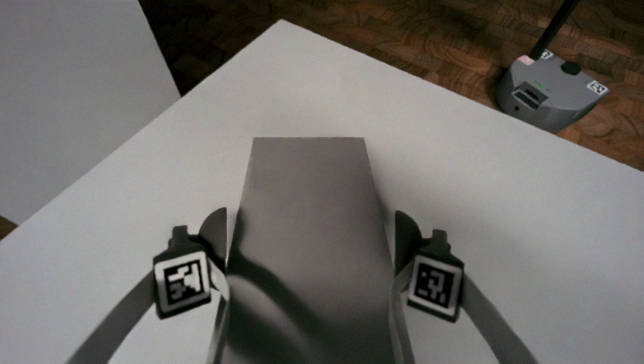

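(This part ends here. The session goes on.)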